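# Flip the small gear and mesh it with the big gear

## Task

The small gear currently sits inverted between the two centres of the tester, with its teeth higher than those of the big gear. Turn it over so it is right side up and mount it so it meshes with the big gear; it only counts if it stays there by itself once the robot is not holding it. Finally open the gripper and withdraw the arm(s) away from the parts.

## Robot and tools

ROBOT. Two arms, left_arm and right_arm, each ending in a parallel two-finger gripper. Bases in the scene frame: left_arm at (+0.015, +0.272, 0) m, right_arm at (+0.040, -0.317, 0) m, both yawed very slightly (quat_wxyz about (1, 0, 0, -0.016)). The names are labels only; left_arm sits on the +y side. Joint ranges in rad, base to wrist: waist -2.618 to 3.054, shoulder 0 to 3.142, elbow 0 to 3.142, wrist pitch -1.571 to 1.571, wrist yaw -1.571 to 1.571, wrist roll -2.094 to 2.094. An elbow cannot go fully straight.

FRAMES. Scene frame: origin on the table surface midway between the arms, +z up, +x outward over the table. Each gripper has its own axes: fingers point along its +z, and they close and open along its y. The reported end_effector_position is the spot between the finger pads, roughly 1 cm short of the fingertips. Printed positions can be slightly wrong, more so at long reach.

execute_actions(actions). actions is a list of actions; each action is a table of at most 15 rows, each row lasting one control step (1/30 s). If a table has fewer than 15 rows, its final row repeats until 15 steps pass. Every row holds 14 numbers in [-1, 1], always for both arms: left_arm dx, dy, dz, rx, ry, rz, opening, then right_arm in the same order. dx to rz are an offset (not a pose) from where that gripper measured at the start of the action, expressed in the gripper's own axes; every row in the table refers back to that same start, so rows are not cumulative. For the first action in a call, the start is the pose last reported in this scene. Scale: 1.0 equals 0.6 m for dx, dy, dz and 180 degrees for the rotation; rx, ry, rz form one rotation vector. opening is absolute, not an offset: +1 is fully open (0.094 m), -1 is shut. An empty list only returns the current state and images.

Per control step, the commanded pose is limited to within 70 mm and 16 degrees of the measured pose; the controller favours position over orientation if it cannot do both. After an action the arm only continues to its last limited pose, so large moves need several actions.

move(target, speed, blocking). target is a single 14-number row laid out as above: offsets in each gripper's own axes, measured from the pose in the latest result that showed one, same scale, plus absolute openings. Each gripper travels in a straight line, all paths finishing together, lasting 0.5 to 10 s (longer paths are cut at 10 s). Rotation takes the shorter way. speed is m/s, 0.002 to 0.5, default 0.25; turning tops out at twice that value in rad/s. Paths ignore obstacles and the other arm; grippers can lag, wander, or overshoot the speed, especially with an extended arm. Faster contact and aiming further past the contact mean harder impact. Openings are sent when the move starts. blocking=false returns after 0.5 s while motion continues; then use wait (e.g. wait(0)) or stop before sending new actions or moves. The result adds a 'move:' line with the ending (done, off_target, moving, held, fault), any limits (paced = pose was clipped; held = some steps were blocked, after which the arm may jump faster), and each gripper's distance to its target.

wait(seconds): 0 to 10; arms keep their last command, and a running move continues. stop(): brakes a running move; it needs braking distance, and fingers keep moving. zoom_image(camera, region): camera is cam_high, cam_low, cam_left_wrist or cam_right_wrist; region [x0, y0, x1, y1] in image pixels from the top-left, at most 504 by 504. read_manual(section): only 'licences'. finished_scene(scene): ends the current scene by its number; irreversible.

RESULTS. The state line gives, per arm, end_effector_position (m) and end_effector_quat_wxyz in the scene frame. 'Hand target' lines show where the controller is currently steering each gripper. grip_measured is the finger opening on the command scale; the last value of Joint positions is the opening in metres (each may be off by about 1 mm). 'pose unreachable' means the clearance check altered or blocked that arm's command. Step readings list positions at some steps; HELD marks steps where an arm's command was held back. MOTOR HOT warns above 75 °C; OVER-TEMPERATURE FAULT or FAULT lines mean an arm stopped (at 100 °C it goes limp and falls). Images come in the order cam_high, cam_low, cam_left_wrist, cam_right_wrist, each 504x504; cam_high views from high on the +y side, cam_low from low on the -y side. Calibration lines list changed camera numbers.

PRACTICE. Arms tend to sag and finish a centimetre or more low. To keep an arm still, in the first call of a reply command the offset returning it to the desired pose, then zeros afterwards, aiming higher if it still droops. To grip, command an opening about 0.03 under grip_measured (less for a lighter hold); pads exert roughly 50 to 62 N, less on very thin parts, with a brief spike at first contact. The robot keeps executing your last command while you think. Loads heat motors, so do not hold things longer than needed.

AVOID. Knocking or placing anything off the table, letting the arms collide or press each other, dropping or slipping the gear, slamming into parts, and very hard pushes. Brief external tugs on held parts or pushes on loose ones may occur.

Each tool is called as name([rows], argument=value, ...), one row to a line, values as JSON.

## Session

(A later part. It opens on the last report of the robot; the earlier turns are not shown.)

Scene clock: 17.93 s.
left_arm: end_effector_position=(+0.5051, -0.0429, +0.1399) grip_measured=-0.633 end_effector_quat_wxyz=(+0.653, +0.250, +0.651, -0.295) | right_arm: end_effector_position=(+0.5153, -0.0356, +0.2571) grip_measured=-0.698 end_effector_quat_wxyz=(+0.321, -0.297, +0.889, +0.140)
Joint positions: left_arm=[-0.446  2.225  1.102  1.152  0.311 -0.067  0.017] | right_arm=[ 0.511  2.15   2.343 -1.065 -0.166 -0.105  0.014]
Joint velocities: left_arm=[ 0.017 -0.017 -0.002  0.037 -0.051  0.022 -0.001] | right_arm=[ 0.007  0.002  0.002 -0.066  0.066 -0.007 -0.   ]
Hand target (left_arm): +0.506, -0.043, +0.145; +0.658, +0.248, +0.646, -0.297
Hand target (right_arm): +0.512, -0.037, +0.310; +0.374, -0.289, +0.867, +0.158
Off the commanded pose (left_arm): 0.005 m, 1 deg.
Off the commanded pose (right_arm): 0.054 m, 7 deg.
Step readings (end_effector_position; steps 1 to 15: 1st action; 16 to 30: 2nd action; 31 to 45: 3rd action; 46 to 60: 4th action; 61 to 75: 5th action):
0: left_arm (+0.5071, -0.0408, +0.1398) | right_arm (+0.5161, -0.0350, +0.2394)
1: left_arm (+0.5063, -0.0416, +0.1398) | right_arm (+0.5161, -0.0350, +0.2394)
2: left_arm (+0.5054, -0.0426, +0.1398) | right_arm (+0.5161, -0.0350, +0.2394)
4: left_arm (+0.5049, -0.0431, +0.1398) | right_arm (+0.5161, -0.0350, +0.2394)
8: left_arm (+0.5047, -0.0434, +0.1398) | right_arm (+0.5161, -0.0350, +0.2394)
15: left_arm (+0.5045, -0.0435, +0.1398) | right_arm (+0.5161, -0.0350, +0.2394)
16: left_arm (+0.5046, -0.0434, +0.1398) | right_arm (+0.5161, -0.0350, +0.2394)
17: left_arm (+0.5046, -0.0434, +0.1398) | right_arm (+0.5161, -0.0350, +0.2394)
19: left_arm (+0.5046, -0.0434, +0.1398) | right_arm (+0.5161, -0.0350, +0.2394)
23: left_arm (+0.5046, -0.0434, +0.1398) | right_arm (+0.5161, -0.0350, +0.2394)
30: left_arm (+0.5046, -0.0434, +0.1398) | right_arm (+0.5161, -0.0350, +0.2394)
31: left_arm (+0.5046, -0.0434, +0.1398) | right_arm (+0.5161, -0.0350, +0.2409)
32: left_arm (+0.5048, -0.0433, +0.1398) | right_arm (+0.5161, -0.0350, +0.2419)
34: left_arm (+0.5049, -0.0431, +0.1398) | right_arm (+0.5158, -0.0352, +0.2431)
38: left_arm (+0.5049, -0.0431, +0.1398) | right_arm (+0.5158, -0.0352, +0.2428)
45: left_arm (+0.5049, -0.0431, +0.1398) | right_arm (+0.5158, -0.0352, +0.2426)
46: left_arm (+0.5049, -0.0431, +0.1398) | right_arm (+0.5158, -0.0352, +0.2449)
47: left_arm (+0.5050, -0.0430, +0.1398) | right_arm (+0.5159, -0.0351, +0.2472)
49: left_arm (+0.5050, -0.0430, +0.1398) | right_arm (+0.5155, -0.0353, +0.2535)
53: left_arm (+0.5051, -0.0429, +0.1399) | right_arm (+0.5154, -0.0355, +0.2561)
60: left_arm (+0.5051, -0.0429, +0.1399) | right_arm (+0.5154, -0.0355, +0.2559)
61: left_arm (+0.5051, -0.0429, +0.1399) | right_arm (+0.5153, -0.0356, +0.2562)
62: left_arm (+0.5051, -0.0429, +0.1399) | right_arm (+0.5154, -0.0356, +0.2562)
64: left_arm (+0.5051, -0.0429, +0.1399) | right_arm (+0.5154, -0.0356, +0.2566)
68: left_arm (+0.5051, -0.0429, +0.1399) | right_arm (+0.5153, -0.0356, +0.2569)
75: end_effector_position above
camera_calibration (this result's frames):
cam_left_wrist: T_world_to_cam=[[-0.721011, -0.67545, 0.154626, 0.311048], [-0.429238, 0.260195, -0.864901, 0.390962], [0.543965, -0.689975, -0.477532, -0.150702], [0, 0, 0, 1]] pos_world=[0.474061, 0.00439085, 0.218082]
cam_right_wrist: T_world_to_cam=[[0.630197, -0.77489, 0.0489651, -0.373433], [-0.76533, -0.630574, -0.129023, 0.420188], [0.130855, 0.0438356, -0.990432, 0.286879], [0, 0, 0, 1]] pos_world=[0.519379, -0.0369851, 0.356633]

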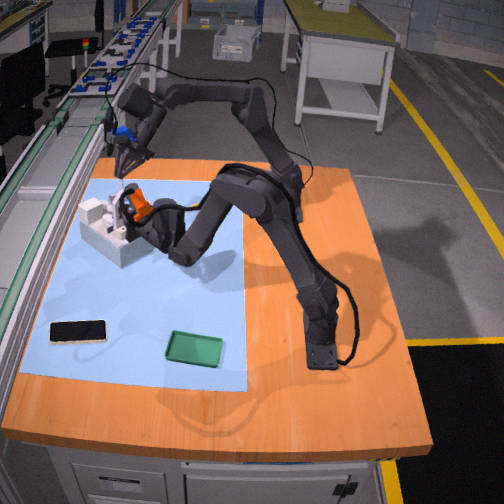

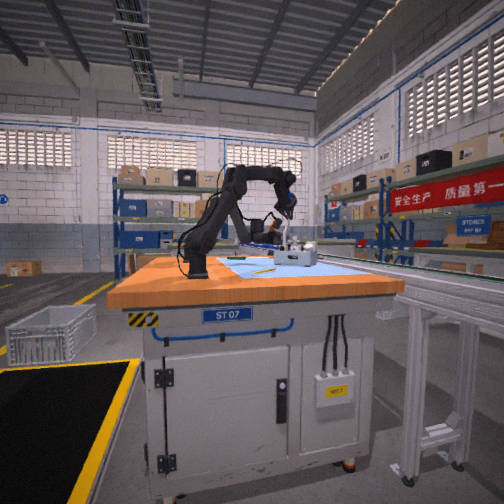

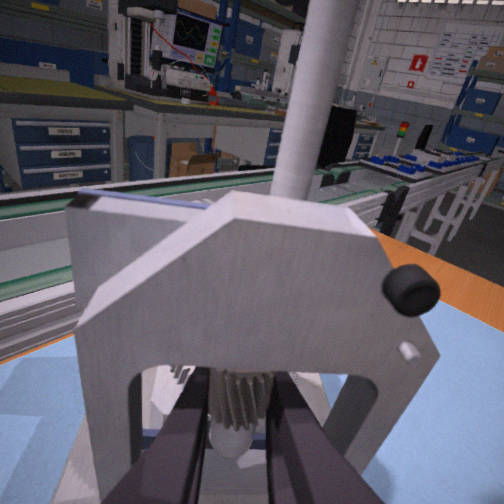

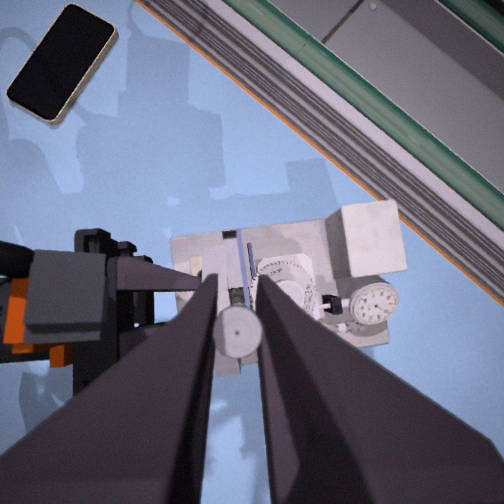

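execute_actions([
  [[-0.026,0,0.002,0,-0.016,0,-0.68, -0.05,0.006,-0.06,0,-0.036,0,-0.73]],
  [[-0.02,0,0.002,0,-0.012,0,-0.68, -0.05,0.006,-0.06,0,-0.036,0,-0.73]],
])

Scene clock: 19.13 s.
left_arm: end_effector_position=(+0.5052, -0.0428, +0.1408) grip_measured=-0.633 end_effector_quat_wxyz=(+0.651, +0.243, +0.653, -0.301) | right_arm: end_effector_position=(+0.5153, -0.0356, +0.2569) grip_measured=-0.698 end_effector_quat_wxyz=(+0.320, -0.297, +0.889, +0.140)
Joint positions: left_arm=[-0.446  2.225  1.102  1.155  0.31  -0.086  0.017] | right_arm=[ 0.511  2.15   2.343 -1.065 -0.166 -0.105  0.014]
Joint velocities: left_arm=[ 0.027 -0.002 -0.002 -0.022 -0.022  0.051  0.   ] | right_arm=[-0.012 -0.012 -0.007  0.007 -0.081 -0.007 -0.001]
Hand target (left_arm): +0.506, -0.043, +0.153; +0.665, +0.240, +0.639, -0.304
Hand target (right_arm): +0.512, -0.036, +0.303; +0.370, -0.289, +0.869, +0.157
Off the commanded pose (left_arm): 0.012 m, 2 deg.
Off the commanded pose (right_arm): 0.047 m, 6 deg.
Step readings (end_effector_position; steps 1 to 15: 1st action; 16 to 30: 2nd action):
0: left_arm (+0.5051, -0.0429, +0.1399) | right_arm (+0.5153, -0.0356, +0.2569)
1: left_arm (+0.5051, -0.0429, +0.1403) | right_arm (+0.5153, -0.0356, +0.2569)
2: left_arm (+0.5051, -0.0429, +0.1406) | right_arm (+0.5153, -0.0356, +0.2569)
4: left_arm (+0.5051, -0.0429, +0.1408) | right_arm (+0.5153, -0.0356, +0.2569)
8: left_arm (+0.5051, -0.0429, +0.1408) | right_arm (+0.5153, -0.0356, +0.2569)
15: left_arm (+0.5051, -0.0429, +0.1408) | right_arm (+0.5153, -0.0356, +0.2569)
16: left_arm (+0.5052, -0.0428, +0.1408) | right_arm (+0.5153, -0.0356, +0.2569)
17: left_arm (+0.5052, -0.0428, +0.1408) | right_arm (+0.5153, -0.0356, +0.2569)
19: left_arm (+0.5052, -0.0428, +0.1408) | right_arm (+0.5153, -0.0356, +0.2569)
23: left_arm (+0.5052, -0.0428, +0.1408) | right_arm (+0.5153, -0.0356, +0.2569)
30: end_effector_position above
camera_calibration (this result's frames):
cam_left_wrist: T_world_to_cam=[[-0.718849, -0.673369, 0.172711, 0.307565], [-0.438711, 0.246712, -0.864098, 0.395786], [0.539247, -0.696927, -0.472763, -0.148853], [0, 0, 0, 1]] pos_world=[0.474997, 0.00572006, 0.218506]
cam_right_wrist: T_world_to_cam=[[0.630213, -0.774882, 0.0488882, -0.373422], [-0.765373, -0.630597, -0.128653, 0.42014], [0.13052, 0.0436612, -0.990484, 0.286851], [0, 0, 0, 1]] pos_world=[0.519459, -0.0369432, 0.356429]

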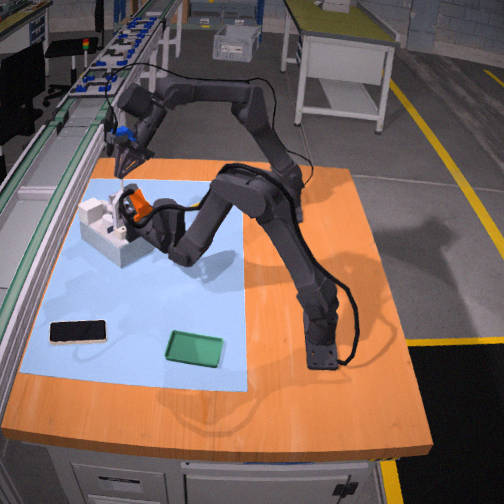

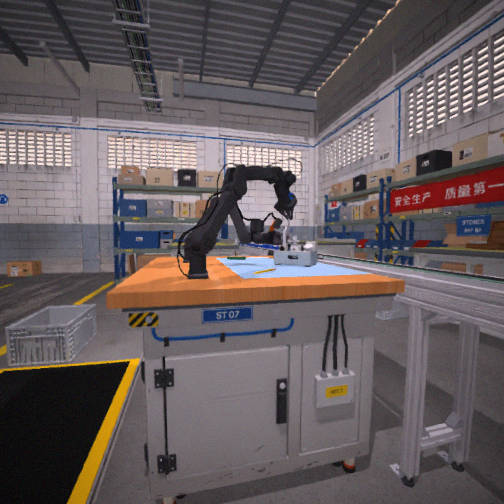

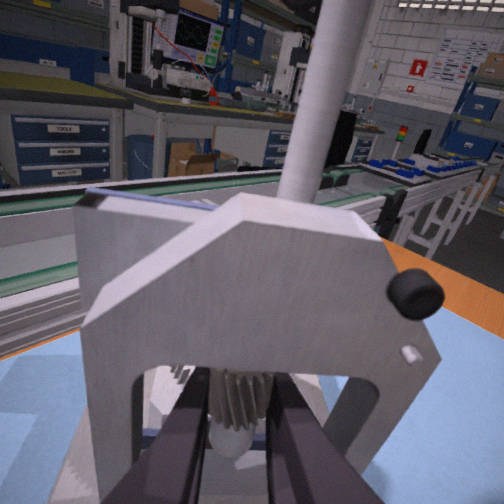

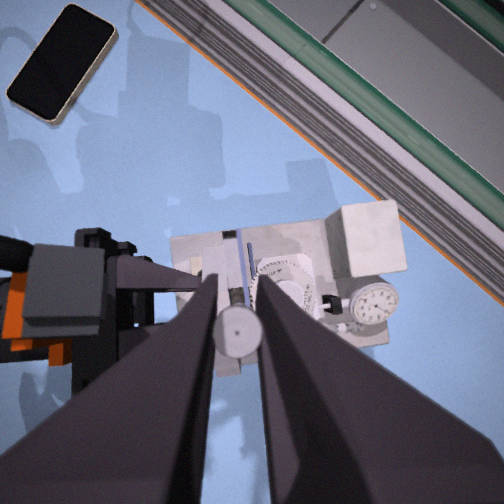

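execute_actions([
  [[-0.02,0,-0.012,0,-0.01,0.004,-0.68, -0.05,0.006,-0.06,0,-0.036,0,-0.73]],
  [[-0.022,0,-0.016,0,-0.01,0.002,-0.68, -0.05,0.006,-0.06,0,-0.036,0,-0.73]],
])

Scene clock: 20.30 s.
left_arm: end_effector_position=(+0.4976, -0.0385, +0.1403) grip_measured=-0.633 end_effector_quat_wxyz=(+0.654, +0.242, +0.650, -0.302) | right_arm: end_effector_position=(+0.5153, -0.0356, +0.2569) grip_measured=-0.698 end_effector_quat_wxyz=(+0.320, -0.297, +0.889, +0.140)
Joint positions: left_arm=[-0.446  2.211  1.058  1.193  0.308 -0.088  0.017] | right_arm=[ 0.511  2.15   2.343 -1.065 -0.166 -0.105  0.014]
Joint velocities: left_arm=[-0.017  0.007 -0.007 -0.037 -0.11  -0.037 -0.   ] | right_arm=[-0.002  0.017 -0.012  0.022 -0.066  0.007 -0.   ]
Hand target (left_arm): +0.497, -0.033, +0.155; +0.667, +0.239, +0.638, -0.302
Hand target (right_arm): +0.512, -0.036, +0.303; +0.370, -0.289, +0.869, +0.157
Off the commanded pose (left_arm): 0.016 m, 2 deg.
Off the commanded pose (right_arm): 0.047 m, 6 deg.
Step readings (end_effector_position; steps 1 to 15: 1st action; 16 to 30: 2nd action):
0: left_arm (+0.5053, -0.0427, +0.1408) | right_arm (+0.5153, -0.0356, +0.2569)
1: left_arm (+0.5048, -0.0425, +0.1401) | right_arm (+0.5153, -0.0356, +0.2569)
2: left_arm (+0.5043, -0.0420, +0.1404) | right_arm (+0.5153, -0.0356, +0.2569)
4: left_arm (+0.5038, -0.0416, +0.1415) | right_arm (+0.5153, -0.0356, +0.2569)
8: left_arm (+0.5035, -0.0413, +0.1421) | right_arm (+0.5153, -0.0356, +0.2569)
15: left_arm (+0.5034, -0.0413, +0.1422) | right_arm (+0.5153, -0.0356, +0.2569)
16: left_arm (+0.5029, -0.0410, +0.1423) | right_arm (+0.5153, -0.0356, +0.2569)
17: left_arm (+0.5018, -0.0403, +0.1423) | right_arm (+0.5153, -0.0356, +0.2569)
19: left_arm (+0.4995, -0.0392, +0.1424) | right_arm (+0.5153, -0.0356, +0.2569)
23: left_arm (+0.4982, -0.0386, +0.1414) | right_arm (+0.5153, -0.0356, +0.2569)
30: end_effector_position above
camera_calibration (this result's frames):
cam_left_wrist: T_world_to_cam=[[-0.718949, -0.673568, 0.171518, 0.305233], [-0.433581, 0.241743, -0.868083, 0.388786], [0.54325, -0.698474, -0.465848, -0.145002], [0, 0, 0, 1]] pos_world=[0.46679, 0.0103291, 0.217597]
cam_right_wrist: T_world_to_cam=[[0.630213, -0.774882, 0.0488882, -0.373422], [-0.765373, -0.630597, -0.128653, 0.42014], [0.13052, 0.0436612, -0.990484, 0.286851], [0, 0, 0, 1]] pos_world=[0.519459, -0.0369432, 0.356429]

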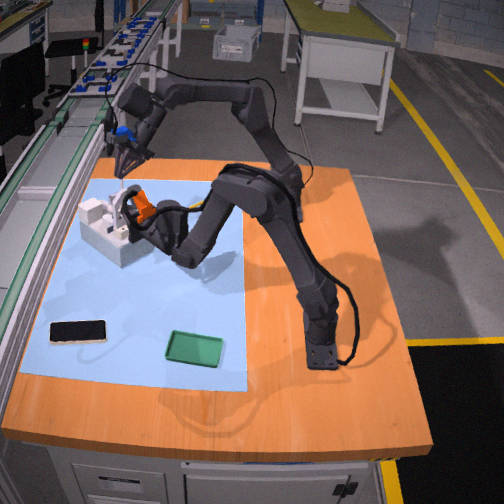

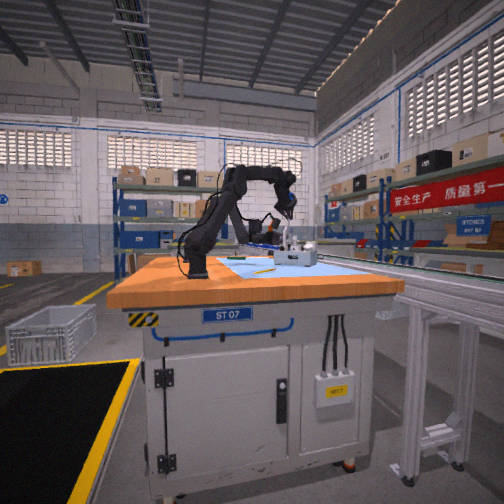

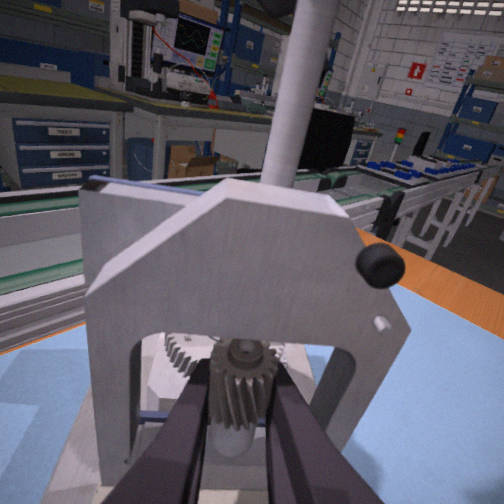

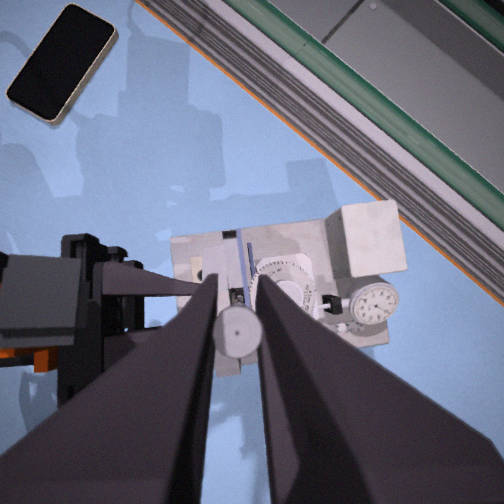

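Out of the cone. Continue pulling back.

execute_actions([
  [[-0.022,0,-0.015,0,-0.006,0,-0.68, -0.05,0.006,-0.06,0,-0.036,0,-0.73],[-0.022,0,-0.015,0,-0.006,0,-0.68, -0.05,0.006,-0.06,0,-0.036,0,-0.73],[-0.022,0,-0.015,0,-0.006,0,-0.68, -0.05,0.006,-0.06,0,-0.036,0,-0.73],[-0.024,0,-0.03,0,-0.006,0,-0.68, -0.05,0.006,-0.06,0,-0.036,0,-0.73],[-0.024,0,-0.03,0,-0.006,0,-0.68, -0.05,0.006,-0.06,0,-0.036,0,-0.73],[-0.024,0,-0.03,0,-0.006,0,-0.68, -0.05,0.006,-0.06,0,-0.036,0,-0.73],[-0.024,0,-0.045,0,-0.006,0,-0.68, -0.05,0.006,-0.06,0,-0.036,0,-0.73],[-0.024,0,-0.045,0,-0.006,0,-0.68, -0.05,0.006,-0.06,0,-0.036,0,-0.73],[-0.024,0,-0.045,0,-0.006,0,-0.68, -0.05,0.006,-0.06,0,-0.036,0,-0.73],[-0.024,0,-0.06,0,-0.006,0,-0.68, -0.05,0.006,-0.06,0,-0.036,0,-0.73]],
  [[-0.02,0,-0.03,0,-0.006,0,-0.68, -0.04,0.004,-0.046,0,-0.03,0,-0.73]],
  [[-0.02,0,-0.04,0,-0.006,0,-0.68, -0.03,0.004,-0.036,0,-0.025,0,-0.73]],
  [[-0.01,0,0,0,-0.006,0,-0.68, -0.02,0.002,-0.024,0,-0.02,0,-0.73]],
  [[-0.01,0,0,0,-0.006,0,-0.68, -0.01,0.002,-0.012,0,-0.01,0,-0.73]],
])

Scene clock: 23.20 s.
left_arm: end_effector_position=(+0.4482, +0.0072, +0.1152) grip_measured=-0.632 end_effector_quat_wxyz=(+0.613, +0.234, +0.693, -0.300) | right_arm: end_effector_position=(+0.5163, -0.0349, +0.2331) grip_measured=-0.698 end_effector_quat_wxyz=(+0.306, -0.297, +0.894, +0.138)
Joint positions: left_arm=[-0.397  2.056  0.761  1.221  0.35  -0.104  0.017] | right_arm=[ 0.511  2.146  2.255 -1.013 -0.167 -0.105  0.014]
Joint velocities: left_arm=[ 0.002 -0.007 -0.007 -0.066 -0.007 -0.022 -0.   ] | right_arm=[-0.002 -0.002 -0.002 -0.022 -0.051 -0.007  0.001]
Hand target (left_arm): +0.449, +0.008, +0.121; +0.620, +0.232, +0.687, -0.301
Hand target (right_arm): +0.516, -0.035, +0.244; +0.320, -0.295, +0.889, +0.143
Off the commanded pose (left_arm): 0.006 m, 1 deg.
Off the commanded pose (right_arm): 0.011 m, 2 deg.
Step readings (end_effector_position; steps 1 to 15: 1st action; 16 to 30: 2nd action; 31 to 45: 3rd action; 46 to 60: 4th action; 61 to 75: 5th action):
0: left_arm (+0.4976, -0.0385, +0.1403) | right_arm (+0.5153, -0.0356, +0.2569)
1: left_arm (+0.4970, -0.0383, +0.1401) | right_arm (+0.5153, -0.0356, +0.2569)
2: left_arm (+0.4955, -0.0375, +0.1395) | right_arm (+0.5153, -0.0356, +0.2569)
4: left_arm (+0.4926, -0.0357, +0.1383) | right_arm (+0.5153, -0.0356, +0.2569)
8: left_arm (+0.4841, -0.0290, +0.1372) | right_arm (+0.5153, -0.0356, +0.2569)
15: left_arm (+0.4748, -0.0156, +0.1291) | right_arm (+0.5153, -0.0356, +0.2569)
16: left_arm (+0.4737, -0.0144, +0.1284) | right_arm (+0.5153, -0.0356, +0.2569)
17: left_arm (+0.4706, -0.0122, +0.1269) | right_arm (+0.5153, -0.0356, +0.2569)
19: left_arm (+0.4654, -0.0085, +0.1241) | right_arm (+0.5153, -0.0356, +0.2569)
23: left_arm (+0.4636, -0.0065, +0.1221) | right_arm (+0.5153, -0.0356, +0.2569)
30: left_arm (+0.4635, -0.0066, +0.1221) | right_arm (+0.5153, -0.0356, +0.2569)
31: left_arm (+0.4620, -0.0054, +0.1215) | right_arm (+0.5154, -0.0355, +0.2553)
32: left_arm (+0.4576, -0.0025, +0.1202) | right_arm (+0.5155, -0.0355, +0.2537)
34: left_arm (+0.4509, +0.0036, +0.1173) | right_arm (+0.5155, -0.0355, +0.2493)
38: left_arm (+0.4486, +0.0076, +0.1151) | right_arm (+0.5157, -0.0354, +0.2464)
45: left_arm (+0.4482, +0.0072, +0.1152) | right_arm (+0.5157, -0.0354, +0.2464)
46: left_arm (+0.4482, +0.0072, +0.1152) | right_arm (+0.5158, -0.0353, +0.2449)
47: left_arm (+0.4482, +0.0072, +0.1152) | right_arm (+0.5158, -0.0353, +0.2433)
49: left_arm (+0.4482, +0.0072, +0.1152) | right_arm (+0.5159, -0.0353, +0.2381)
53: left_arm (+0.4482, +0.0072, +0.1152) | right_arm (+0.5162, -0.0351, +0.2344)
60: left_arm (+0.4482, +0.0072, +0.1152) | right_arm (+0.5162, -0.0351, +0.2344)
61: left_arm (+0.4482, +0.0072, +0.1152) | right_arm (+0.5162, -0.0351, +0.2334)
62: left_arm (+0.4482, +0.0072, +0.1152) | right_arm (+0.5163, -0.0350, +0.2331)
64: left_arm (+0.4482, +0.0072, +0.1152) | right_arm (+0.5163, -0.0349, +0.2331)
68: left_arm (+0.4482, +0.0072, +0.1152) | right_arm (+0.5163, -0.0349, +0.2331)
75: end_effector_position above
camera_calibration (this result's frames):
cam_left_wrist: T_world_to_cam=[[-0.691029, -0.686313, 0.226834, 0.286086], [-0.531368, 0.269586, -0.803101, 0.370684], [0.490027, -0.675499, -0.550976, -0.0644466], [0, 0, 0, 1]] pos_world=[0.426245, 0.0528798, 0.197295]
cam_right_wrist: T_world_to_cam=[[0.631859, -0.773946, 0.0419731, -0.371564], [-0.768251, -0.632545, -0.0983767, 0.412579], [0.102688, 0.0299144, -0.994264, 0.277898], [0, 0, 0, 1]] pos_world=[0.523203, -0.034909, 0.332488]

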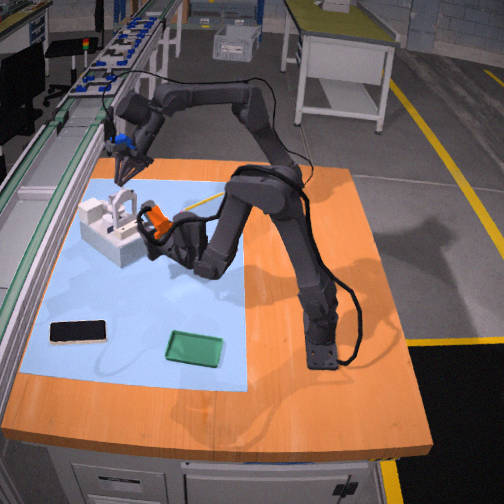

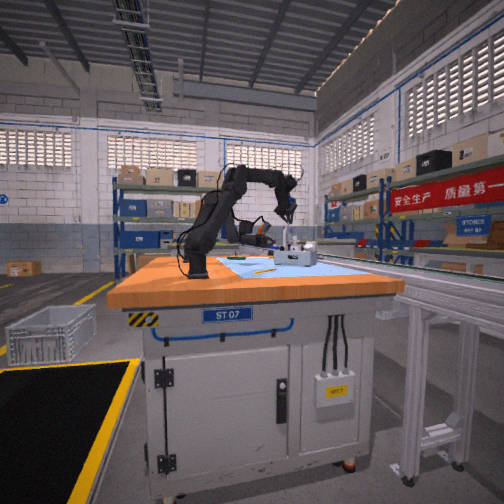

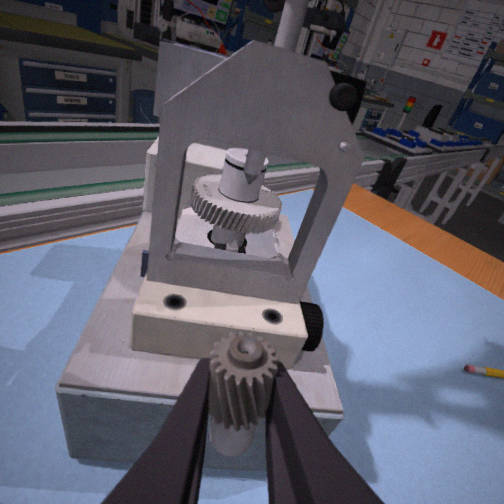

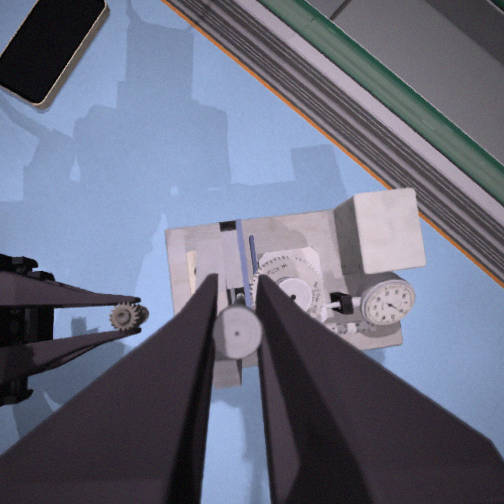

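execute_actions([
  [[-0.01,0,0,0,-0.006,0,-0.68, -0.008,0,0,0,-0.005,0,-0.15]],
])

move(target=[-0.155,-0.05,-0.095,0,-0.03,0.04,-0.68, -0.01,0,-0.1,0,0,0,-0.15], speed=0.15)

Scene clock: 25.63 s.
left_arm: end_effector_position=(+0.4482, +0.0072, +0.1152) grip_measured=-0.632 end_effector_quat_wxyz=(+0.612, +0.233, +0.693, -0.301) | right_arm: end_effector_position=(+0.5170, -0.0345, +0.2299) grip_measured=-0.153 end_effector_quat_wxyz=(+0.303, -0.297, +0.895, +0.138)
Joint positions: left_arm=[-0.397  2.056  0.761  1.221  0.35  -0.108  0.017] | right_arm=[ 0.511  2.152  2.255 -1.012 -0.167 -0.105  0.04 ]
Joint velocities: left_arm=[-0.017 -0.022  0.007 -0.081  0.007 -0.051  0.001] | right_arm=[-0.002  0.012 -0.002 -0.066  0.037  0.022  0.001]
Hand target (left_arm): +0.449, +0.008, +0.121; +0.619, +0.231, +0.687, -0.302
Hand target (right_arm): +0.519, -0.033, +0.236; +0.313, -0.296, +0.891, +0.140
Off the commanded pose (left_arm): 0.006 m, 1 deg.
Off the commanded pose (right_arm): 0.007 m, 1 deg.
Step readings (end_effector_position):
0: left_arm (+0.4482, +0.0072, +0.1152) | right_arm (+0.5163, -0.0349, +0.2331)
1: left_arm (+0.4482, +0.0072, +0.1152) | right_arm (+0.5163, -0.0349, +0.2331)
2: left_arm (+0.4482, +0.0072, +0.1152) | right_arm (+0.5164, -0.0349, +0.2332)
4: left_arm (+0.4482, +0.0072, +0.1152) | right_arm (+0.5166, -0.0347, +0.2320)
8: left_arm (+0.4482, +0.0072, +0.1152) | right_arm (+0.5170, -0.0346, +0.2301)
15: end_effector_position above
camera_calibration (this result's frames):
cam_left_wrist: T_world_to_cam=[[-0.690235, -0.685878, 0.230538, 0.2853], [-0.533591, 0.267276, -0.802399, 0.371617], [0.48873, -0.676857, -0.550461, -0.0639147], [0, 0, 0, 1]] pos_world=[0.426452, 0.0530958, 0.19723]
cam_right_wrist: T_world_to_cam=[[0.632055, -0.773844, 0.0408858, -0.37145], [-0.768704, -0.632781, -0.0931765, 0.412114], [0.0979758, 0.0274636, -0.99481, 0.277167], [0, 0, 0, 1]] pos_world=[0.524416, -0.0342784, 0.329315]

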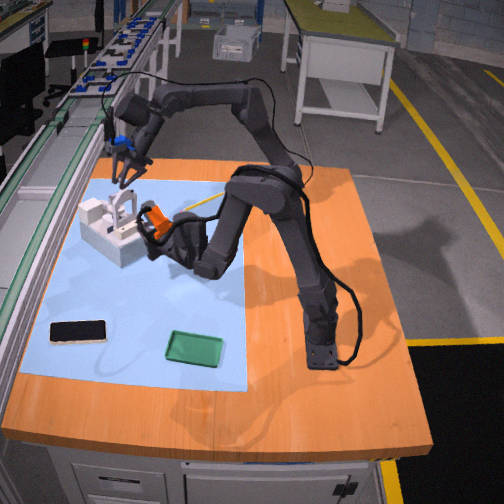

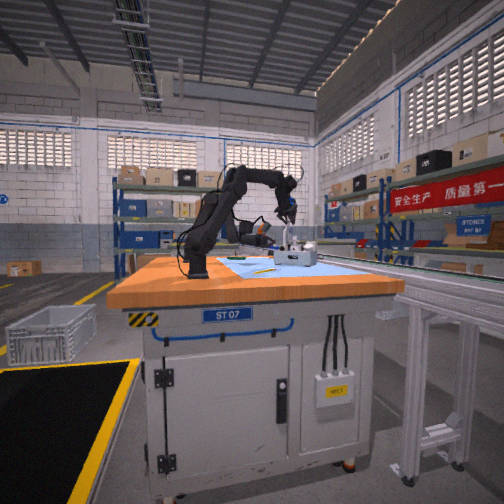

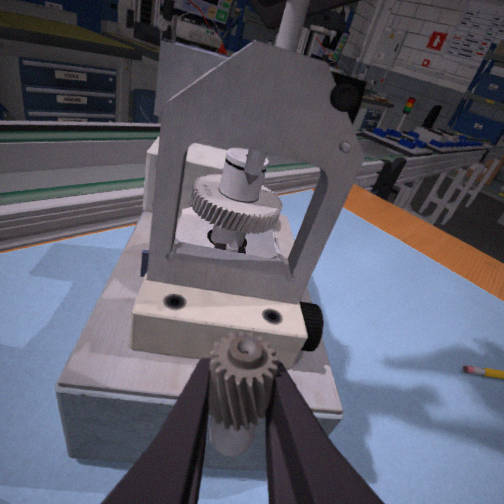

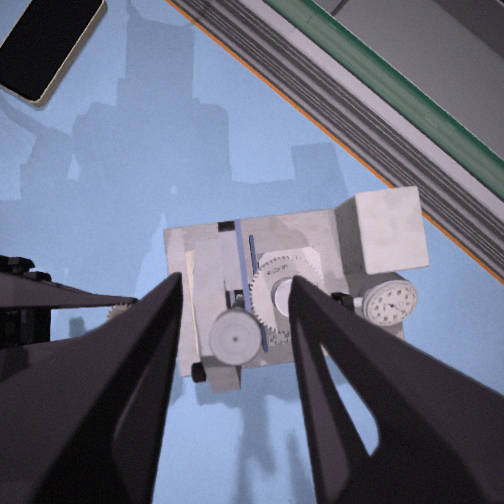

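Scene clock: 27.03 s.
left_arm: end_effector_position=(+0.4028, +0.0281, +0.2113) grip_measured=-0.633 end_effector_quat_wxyz=(+0.656, +0.261, +0.651, -0.277) | right_arm: end_effector_position=(+0.4930, -0.0530, +0.2608) grip_measured=-0.153 end_effector_quat_wxyz=(+0.284, -0.297, +0.902, +0.132)
Joint positions: left_arm=[-0.397  1.629  0.622  1.023  0.35  -0.025  0.017] | right_arm=[ 0.5    2.12   2.364 -1.197 -0.168 -0.114  0.04 ]
Joint velocities: left_arm=[ 0.007 -0.012 -0.007 -0.081 -0.081 -0.037  0.   ] | right_arm=[ 0.002 -0.012 -0.012 -0.037 -0.066 -0.007 -0.001]
Hand target (left_arm): +0.401, +0.032, +0.216; +0.662, +0.260, +0.648, -0.273
Hand target (right_arm): +0.493, -0.058, +0.280; +0.304, -0.297, +0.895, +0.137
Off the commanded pose (left_arm): 0.005 m, 1 deg.
Off the commanded pose (right_arm): 0.020 m, 2 deg.
move: off_target (right_arm)
camera_calibration (this result's frames):
cam_left_wrist: T_world_to_cam=[[-0.716311, -0.688035, 0.116213, 0.280825], [-0.415094, 0.286292, -0.863559, 0.383565], [0.560888, -0.666816, -0.490673, -0.0167212], [0, 0, 0, 1]] pos_world=[0.369752, 0.0722564, 0.29039]
cam_right_wrist: T_world_to_cam=[[0.631873, -0.774229, 0.036131, -0.370463], [-0.77253, -0.632888, -0.0514756, 0.375833], [0.0627208, 0.00461378, -0.99802, 0.327695], [0, 0, 0, 1]] pos_world=[0.503874, -0.0504753, 0.359778]

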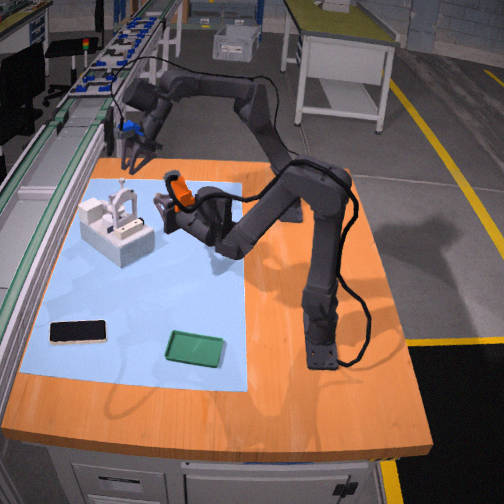

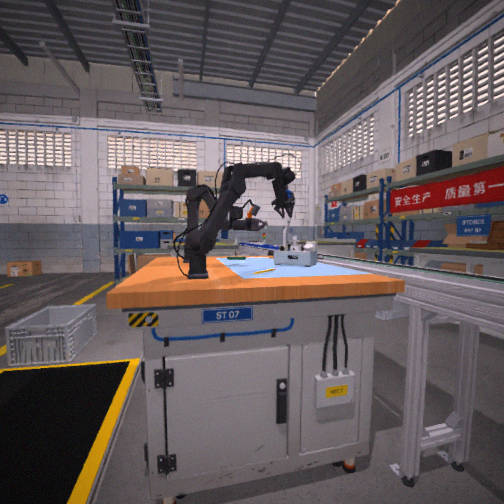

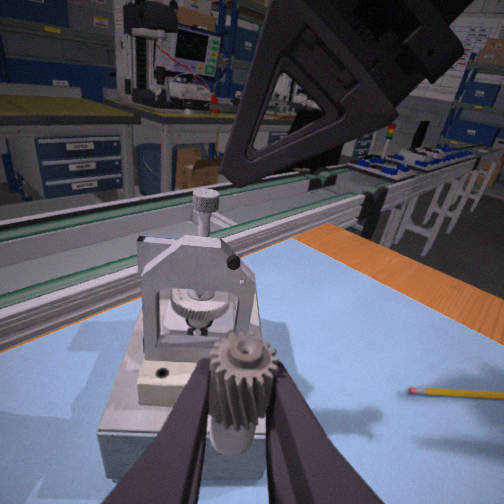

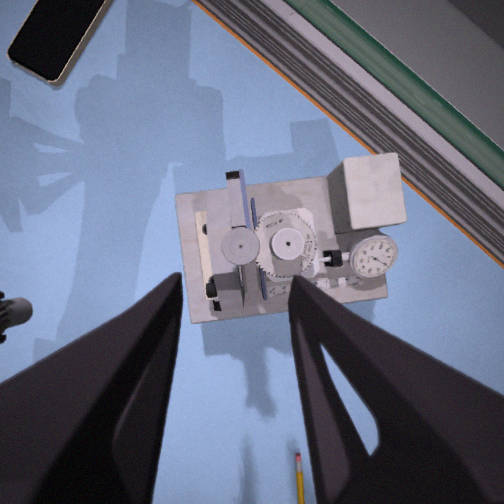

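move(target=[-0.008,0,0,0,-0.004,0,-0.68, 0.136,0.128,-0.041,-0.328,-0.096,0.352,0.3], speed=0.3)

Scene clock: 30.87 s.
left_arm: end_effector_position=(+0.4028, +0.0281, +0.2108) grip_measured=-0.633 end_effector_quat_wxyz=(+0.656, +0.261, +0.652, -0.278) | right_arm: end_effector_position=(+0.3835, -0.0450, +0.2431) grip_measured=+0.297 end_effector_quat_wxyz=(+0.124, +0.123, +0.696, +0.697)
Joint positions: left_arm=[-0.397  1.629  0.622  1.021  0.35  -0.025  0.017] | right_arm=[ 0.383  1.574  0.745  0.831 -0.868  1.572  0.061]
Joint velocities: left_arm=[ 0.002 -0.002  0.007  0.051  0.007 -0.037  0.001] | right_arm=[-0.002 -0.012 -0.012 -0.007 -0.037  0.037 -0.   ]
Hand target (left_arm): +0.403, +0.028, +0.216; +0.661, +0.259, +0.647, -0.279
Hand target (right_arm): +0.380, -0.041, +0.239; +0.120, +0.123, +0.696, +0.697
Off the commanded pose (left_arm): 0.005 m, 1 deg.
Off the commanded pose (right_arm): 0.008 m, 0 deg.
move: done
camera_calibration (this result's frames):
cam_left_wrist: T_world_to_cam=[[-0.716053, -0.688057, 0.117665, 0.280471], [-0.41705, 0.286516, -0.862542, 0.383744], [0.559765, -0.666698, -0.492115, -0.0161961], [0, 0, 0, 1]] pos_world=[0.369939, 0.0722338, 0.290023]
cam_right_wrist: T_world_to_cam=[[0.0541745, -0.0934144, -0.994152, 0.208121], [-0.972281, -0.231722, -0.0312092, 0.385122], [-0.227451, 0.968287, -0.103378, 0.254087], [0, 0, 0, 1]] pos_world=[0.420965, -0.137347, 0.24519]

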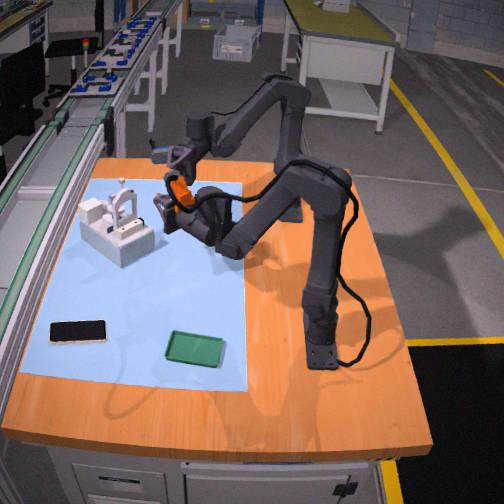

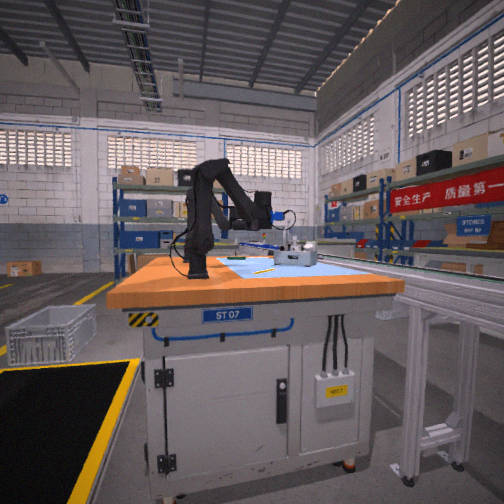

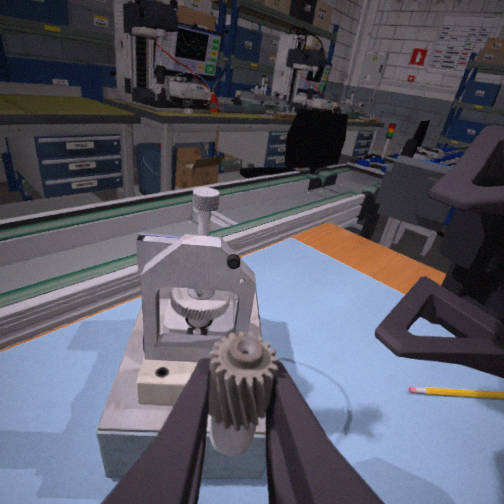

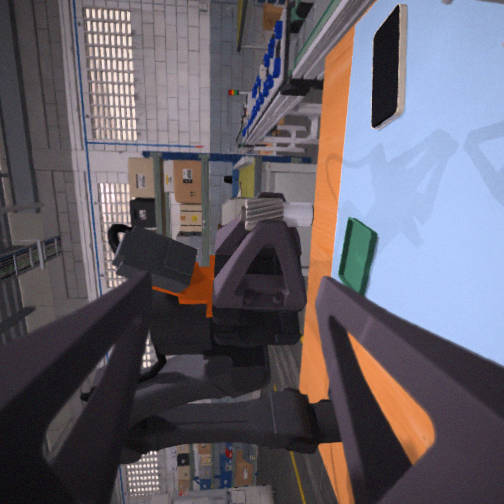

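move(target=[-0.008,0,0,0,-0.004,0,-0.68, 0.004,-0.045,0.08,0,0,0,0.3], speed=0.1)

Scene clock: 32.23 s.
left_arm: end_effector_position=(+0.4028, +0.0281, +0.2108) grip_measured=-0.633 end_effector_quat_wxyz=(+0.656, +0.260, +0.652, -0.278) | right_arm: end_effector_position=(+0.3939, -0.0056, +0.2022) grip_measured=+0.297 end_effector_quat_wxyz=(+0.112, +0.137, +0.704, +0.688)
Joint positions: left_arm=[-0.397  1.629  0.622  1.021  0.35  -0.026  0.017] | right_arm=[ 0.487  1.752  0.782  0.929 -0.762  1.573  0.061]
Joint velocities: left_arm=[-0.007  0.012  0.017 -0.037 -0.066  0.037  0.001] | right_arm=[-0.007  0.022  0.012 -0.022 -0.007  0.037 -0.   ]
Hand target (left_arm): +0.403, +0.028, +0.216; +0.660, +0.259, +0.648, -0.279
Hand target (right_arm): +0.397, +0.000, +0.216; +0.123, +0.124, +0.695, +0.698
Off the commanded pose (left_arm): 0.005 m, 1 deg.
Off the commanded pose (right_arm): 0.016 m, 2 deg.
move: off_target (right_arm)
camera_calibration (this result's frames):
cam_left_wrist: T_world_to_cam=[[-0.715997, -0.687985, 0.118422, 0.280287], [-0.41751, 0.286053, -0.862473, 0.383927], [0.559494, -0.666971, -0.492054, -0.016092], [0, 0, 0, 1]] pos_world=[0.369982, 0.0722771, 0.290017]
cam_right_wrist: T_world_to_cam=[[0.0146076, -0.111338, -0.993675, 0.18601], [-0.973295, -0.229277, 0.0113817, 0.39488], [-0.229094, 0.966973, -0.111714, 0.216371], [0, 0, 0, 1]] pos_world=[0.431186, -0.0979784, 0.204511]

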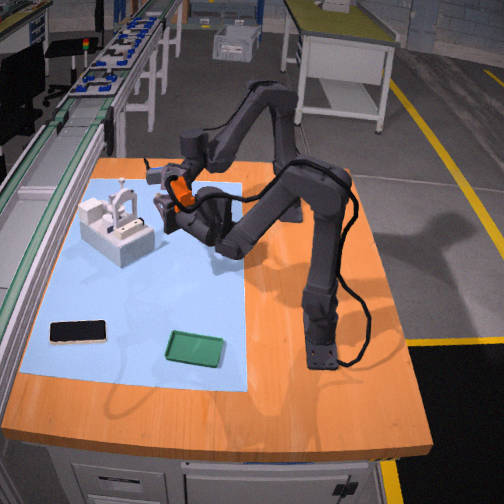

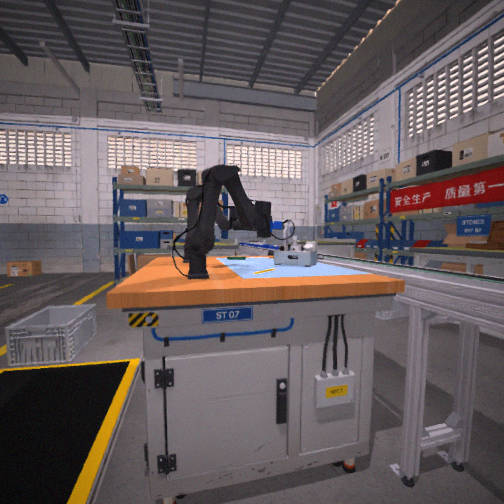

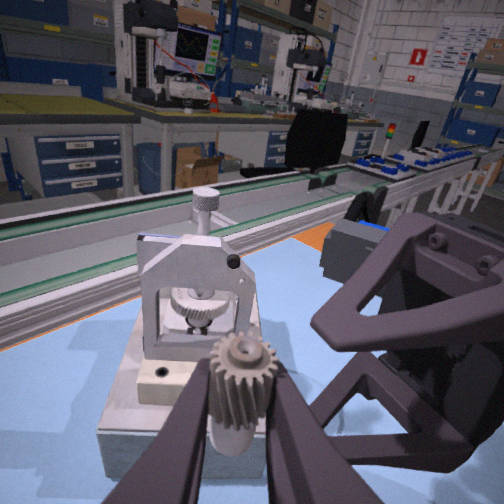

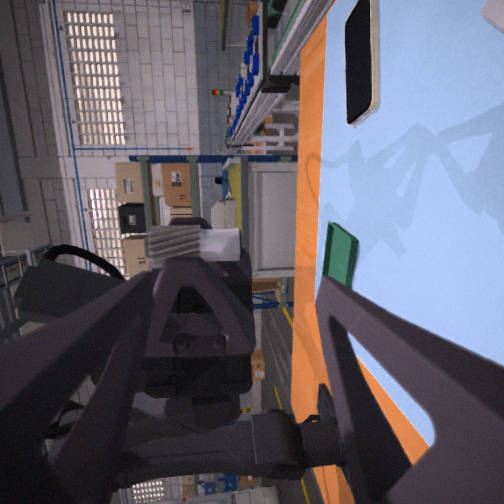

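execute_actions([
  [[-0.008,0,0,0,-0.004,0,-0.68, -0.004,0.035,0,-0.018,0,-0.016,0.3]],
  [[-0.008,0,0,0,-0.004,0,-0.68, 0,0.01,0,-0.004,0,-0.004,0.3]],
])

Scene clock: 33.63 s.
left_arm: end_effector_position=(+0.4028, +0.0281, +0.2108) grip_measured=-0.633 end_effector_quat_wxyz=(+0.655, +0.260, +0.652, -0.278) | right_arm: end_effector_position=(+0.3941, -0.0056, +0.2089) grip_measured=+0.297 end_effector_quat_wxyz=(+0.122, +0.127, +0.697, +0.695)
Joint positions: left_arm=[-0.397  1.629  0.622  1.021  0.35  -0.028  0.017] | right_arm=[ 0.487  1.752  0.782  0.963 -0.761  1.573  0.061]
Joint velocities: left_arm=[-0.007 -0.007  0.002  0.022  0.007  0.022  0.001] | right_arm=[ 0.012  0.007 -0.012  0.022  0.022 -0.022 -0.001]
Hand target (left_arm): +0.403, +0.028, +0.216; +0.660, +0.258, +0.648, -0.280
Hand target (right_arm): +0.394, -0.006, +0.215; +0.127, +0.122, +0.694, +0.698
Off the commanded pose (left_arm): 0.005 m, 1 deg.
Off the commanded pose (right_arm): 0.006 m, 1 deg.
Step readings (end_effector_position; steps 1 to 15: 1st action; 16 to 30: 2nd action):
0: left_arm (+0.4028, +0.0281, +0.2108) | right_arm (+0.3940, -0.0056, +0.2023)
1: left_arm (+0.4028, +0.0281, +0.2108) | right_arm (+0.3940, -0.0056, +0.2029)
2: left_arm (+0.4028, +0.0281, +0.2108) | right_arm (+0.3941, -0.0056, +0.2038)
4: left_arm (+0.4028, +0.0281, +0.2108) | right_arm (+0.3941, -0.0056, +0.2059)
8: left_arm (+0.4028, +0.0281, +0.2108) | right_arm (+0.3941, -0.0056, +0.2079)
15: left_arm (+0.4028, +0.0281, +0.2108) | right_arm (+0.3941, -0.0056, +0.2089)
16: left_arm (+0.4028, +0.0281, +0.2108) | right_arm (+0.3941, -0.0056, +0.2089)
17: left_arm (+0.4028, +0.0281, +0.2108) | right_arm (+0.3941, -0.0056, +0.2089)
19: left_arm (+0.4028, +0.0281, +0.2108) | right_arm (+0.3941, -0.0056, +0.2089)
23: left_arm (+0.4028, +0.0281, +0.2108) | right_arm (+0.3941, -0.0056, +0.2089)
30: end_effector_position above
camera_calibration (this result's frames):
cam_left_wrist: T_world_to_cam=[[-0.715884, -0.687841, 0.119937, 0.279918], [-0.41843, 0.285127, -0.862334, 0.384295], [0.558951, -0.667516, -0.491931, -0.015884], [0, 0, 0, 1]] pos_world=[0.370068, 0.0723637, 0.290004]
cam_right_wrist: T_world_to_cam=[[0.0445044, -0.0966947, -0.994319, 0.181089], [-0.973319, -0.228461, -0.0213473, 0.401927], [-0.225099, 0.968739, -0.104282, 0.21404], [0, 0, 0, 1]] pos_world=[0.431324, -0.0980146, 0.210961]

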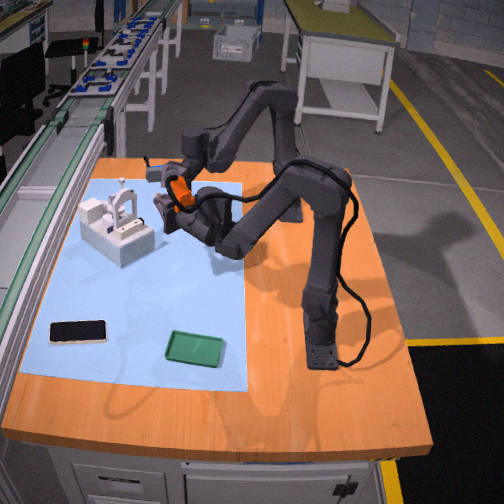

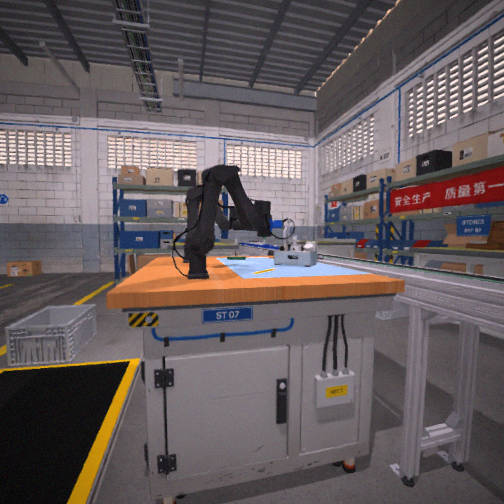

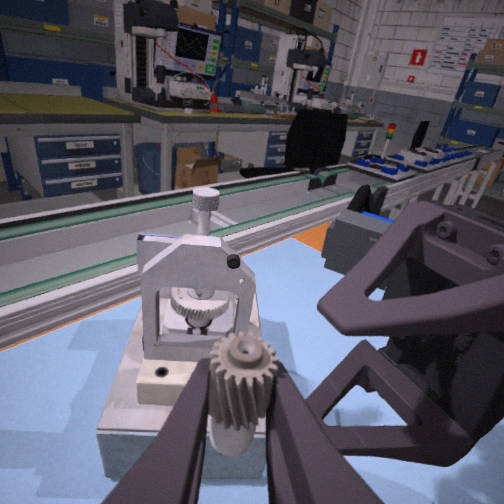

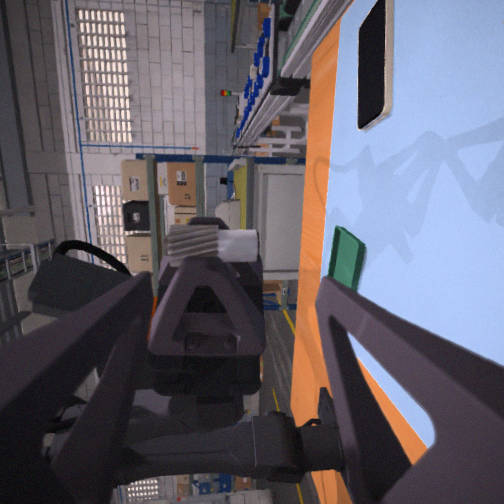

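move(target=[-0.008,0,0,0,-0.004,0,-0.68, -0.006,0.036,0.052,-0.004,0,-0.004,0.3], speed=0.06)

Scene clock: 34.90 s.
left_arm: end_effector_position=(+0.4028, +0.0281, +0.2108) grip_measured=-0.633 end_effector_quat_wxyz=(+0.655, +0.260, +0.652, -0.279) | right_arm: end_effector_position=(+0.4063, +0.0160, +0.2203) grip_measured=+0.297 end_effector_quat_wxyz=(+0.122, +0.130, +0.698, +0.693)
Joint positions: left_arm=[-0.397  1.629  0.622  1.021  0.35  -0.029  0.017] | right_arm=[ 0.529  1.785  0.888  0.886 -0.715  1.573  0.061]
Joint velocities: left_arm=[ 0.002 -0.012 -0.012 -0.081  0.051 -0.051  0.   ] | right_arm=[-0.007 -0.002  0.002 -0.081 -0.037 -0.037 -0.   ]
Hand target (left_arm): +0.403, +0.028, +0.216; +0.660, +0.258, +0.648, -0.280
Hand target (right_arm): +0.408, +0.022, +0.230; +0.127, +0.123, +0.693, +0.699
Off the commanded pose (left_arm): 0.005 m, 1 deg.
Off the commanded pose (right_arm): 0.012 m, 1 deg.
move: off_target (right_arm)
camera_calibration (this result's frames):
cam_left_wrist: T_world_to_cam=[[-0.715827, -0.687768, 0.120694, 0.279734], [-0.41889, 0.284664, -0.862263, 0.384478], [0.55868, -0.667789, -0.491869, -0.0157802], [0, 0, 0, 1]] pos_world=[0.370111, 0.0724069, 0.289997]
cam_right_wrist: T_world_to_cam=[[0.0402362, -0.0993206, -0.994242, 0.19569], [-0.974343, -0.224423, -0.017012, 0.418355], [-0.221441, 0.969417, -0.105802, 0.195938], [0, 0, 0, 1]] pos_world=[0.443136, -0.0766208, 0.22241]

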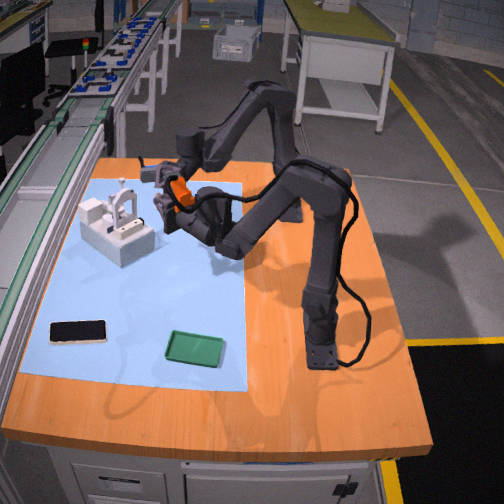

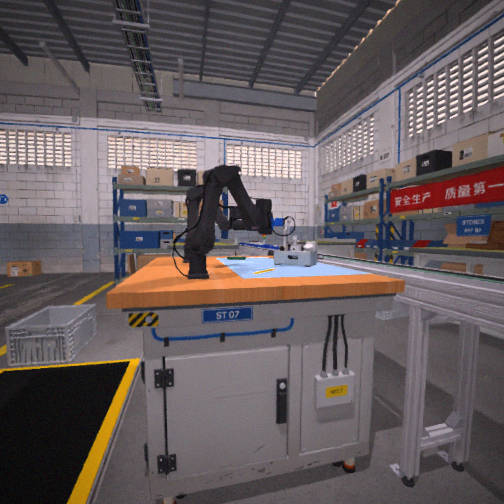

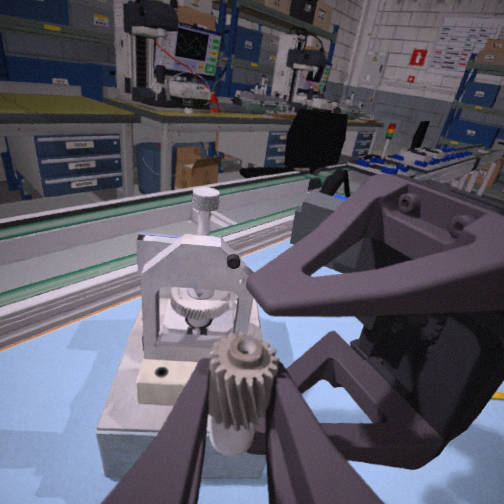

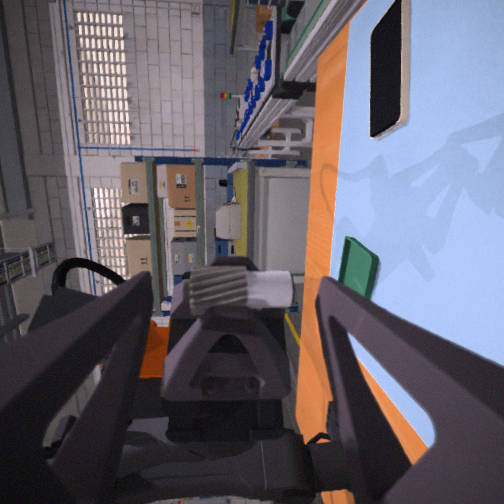

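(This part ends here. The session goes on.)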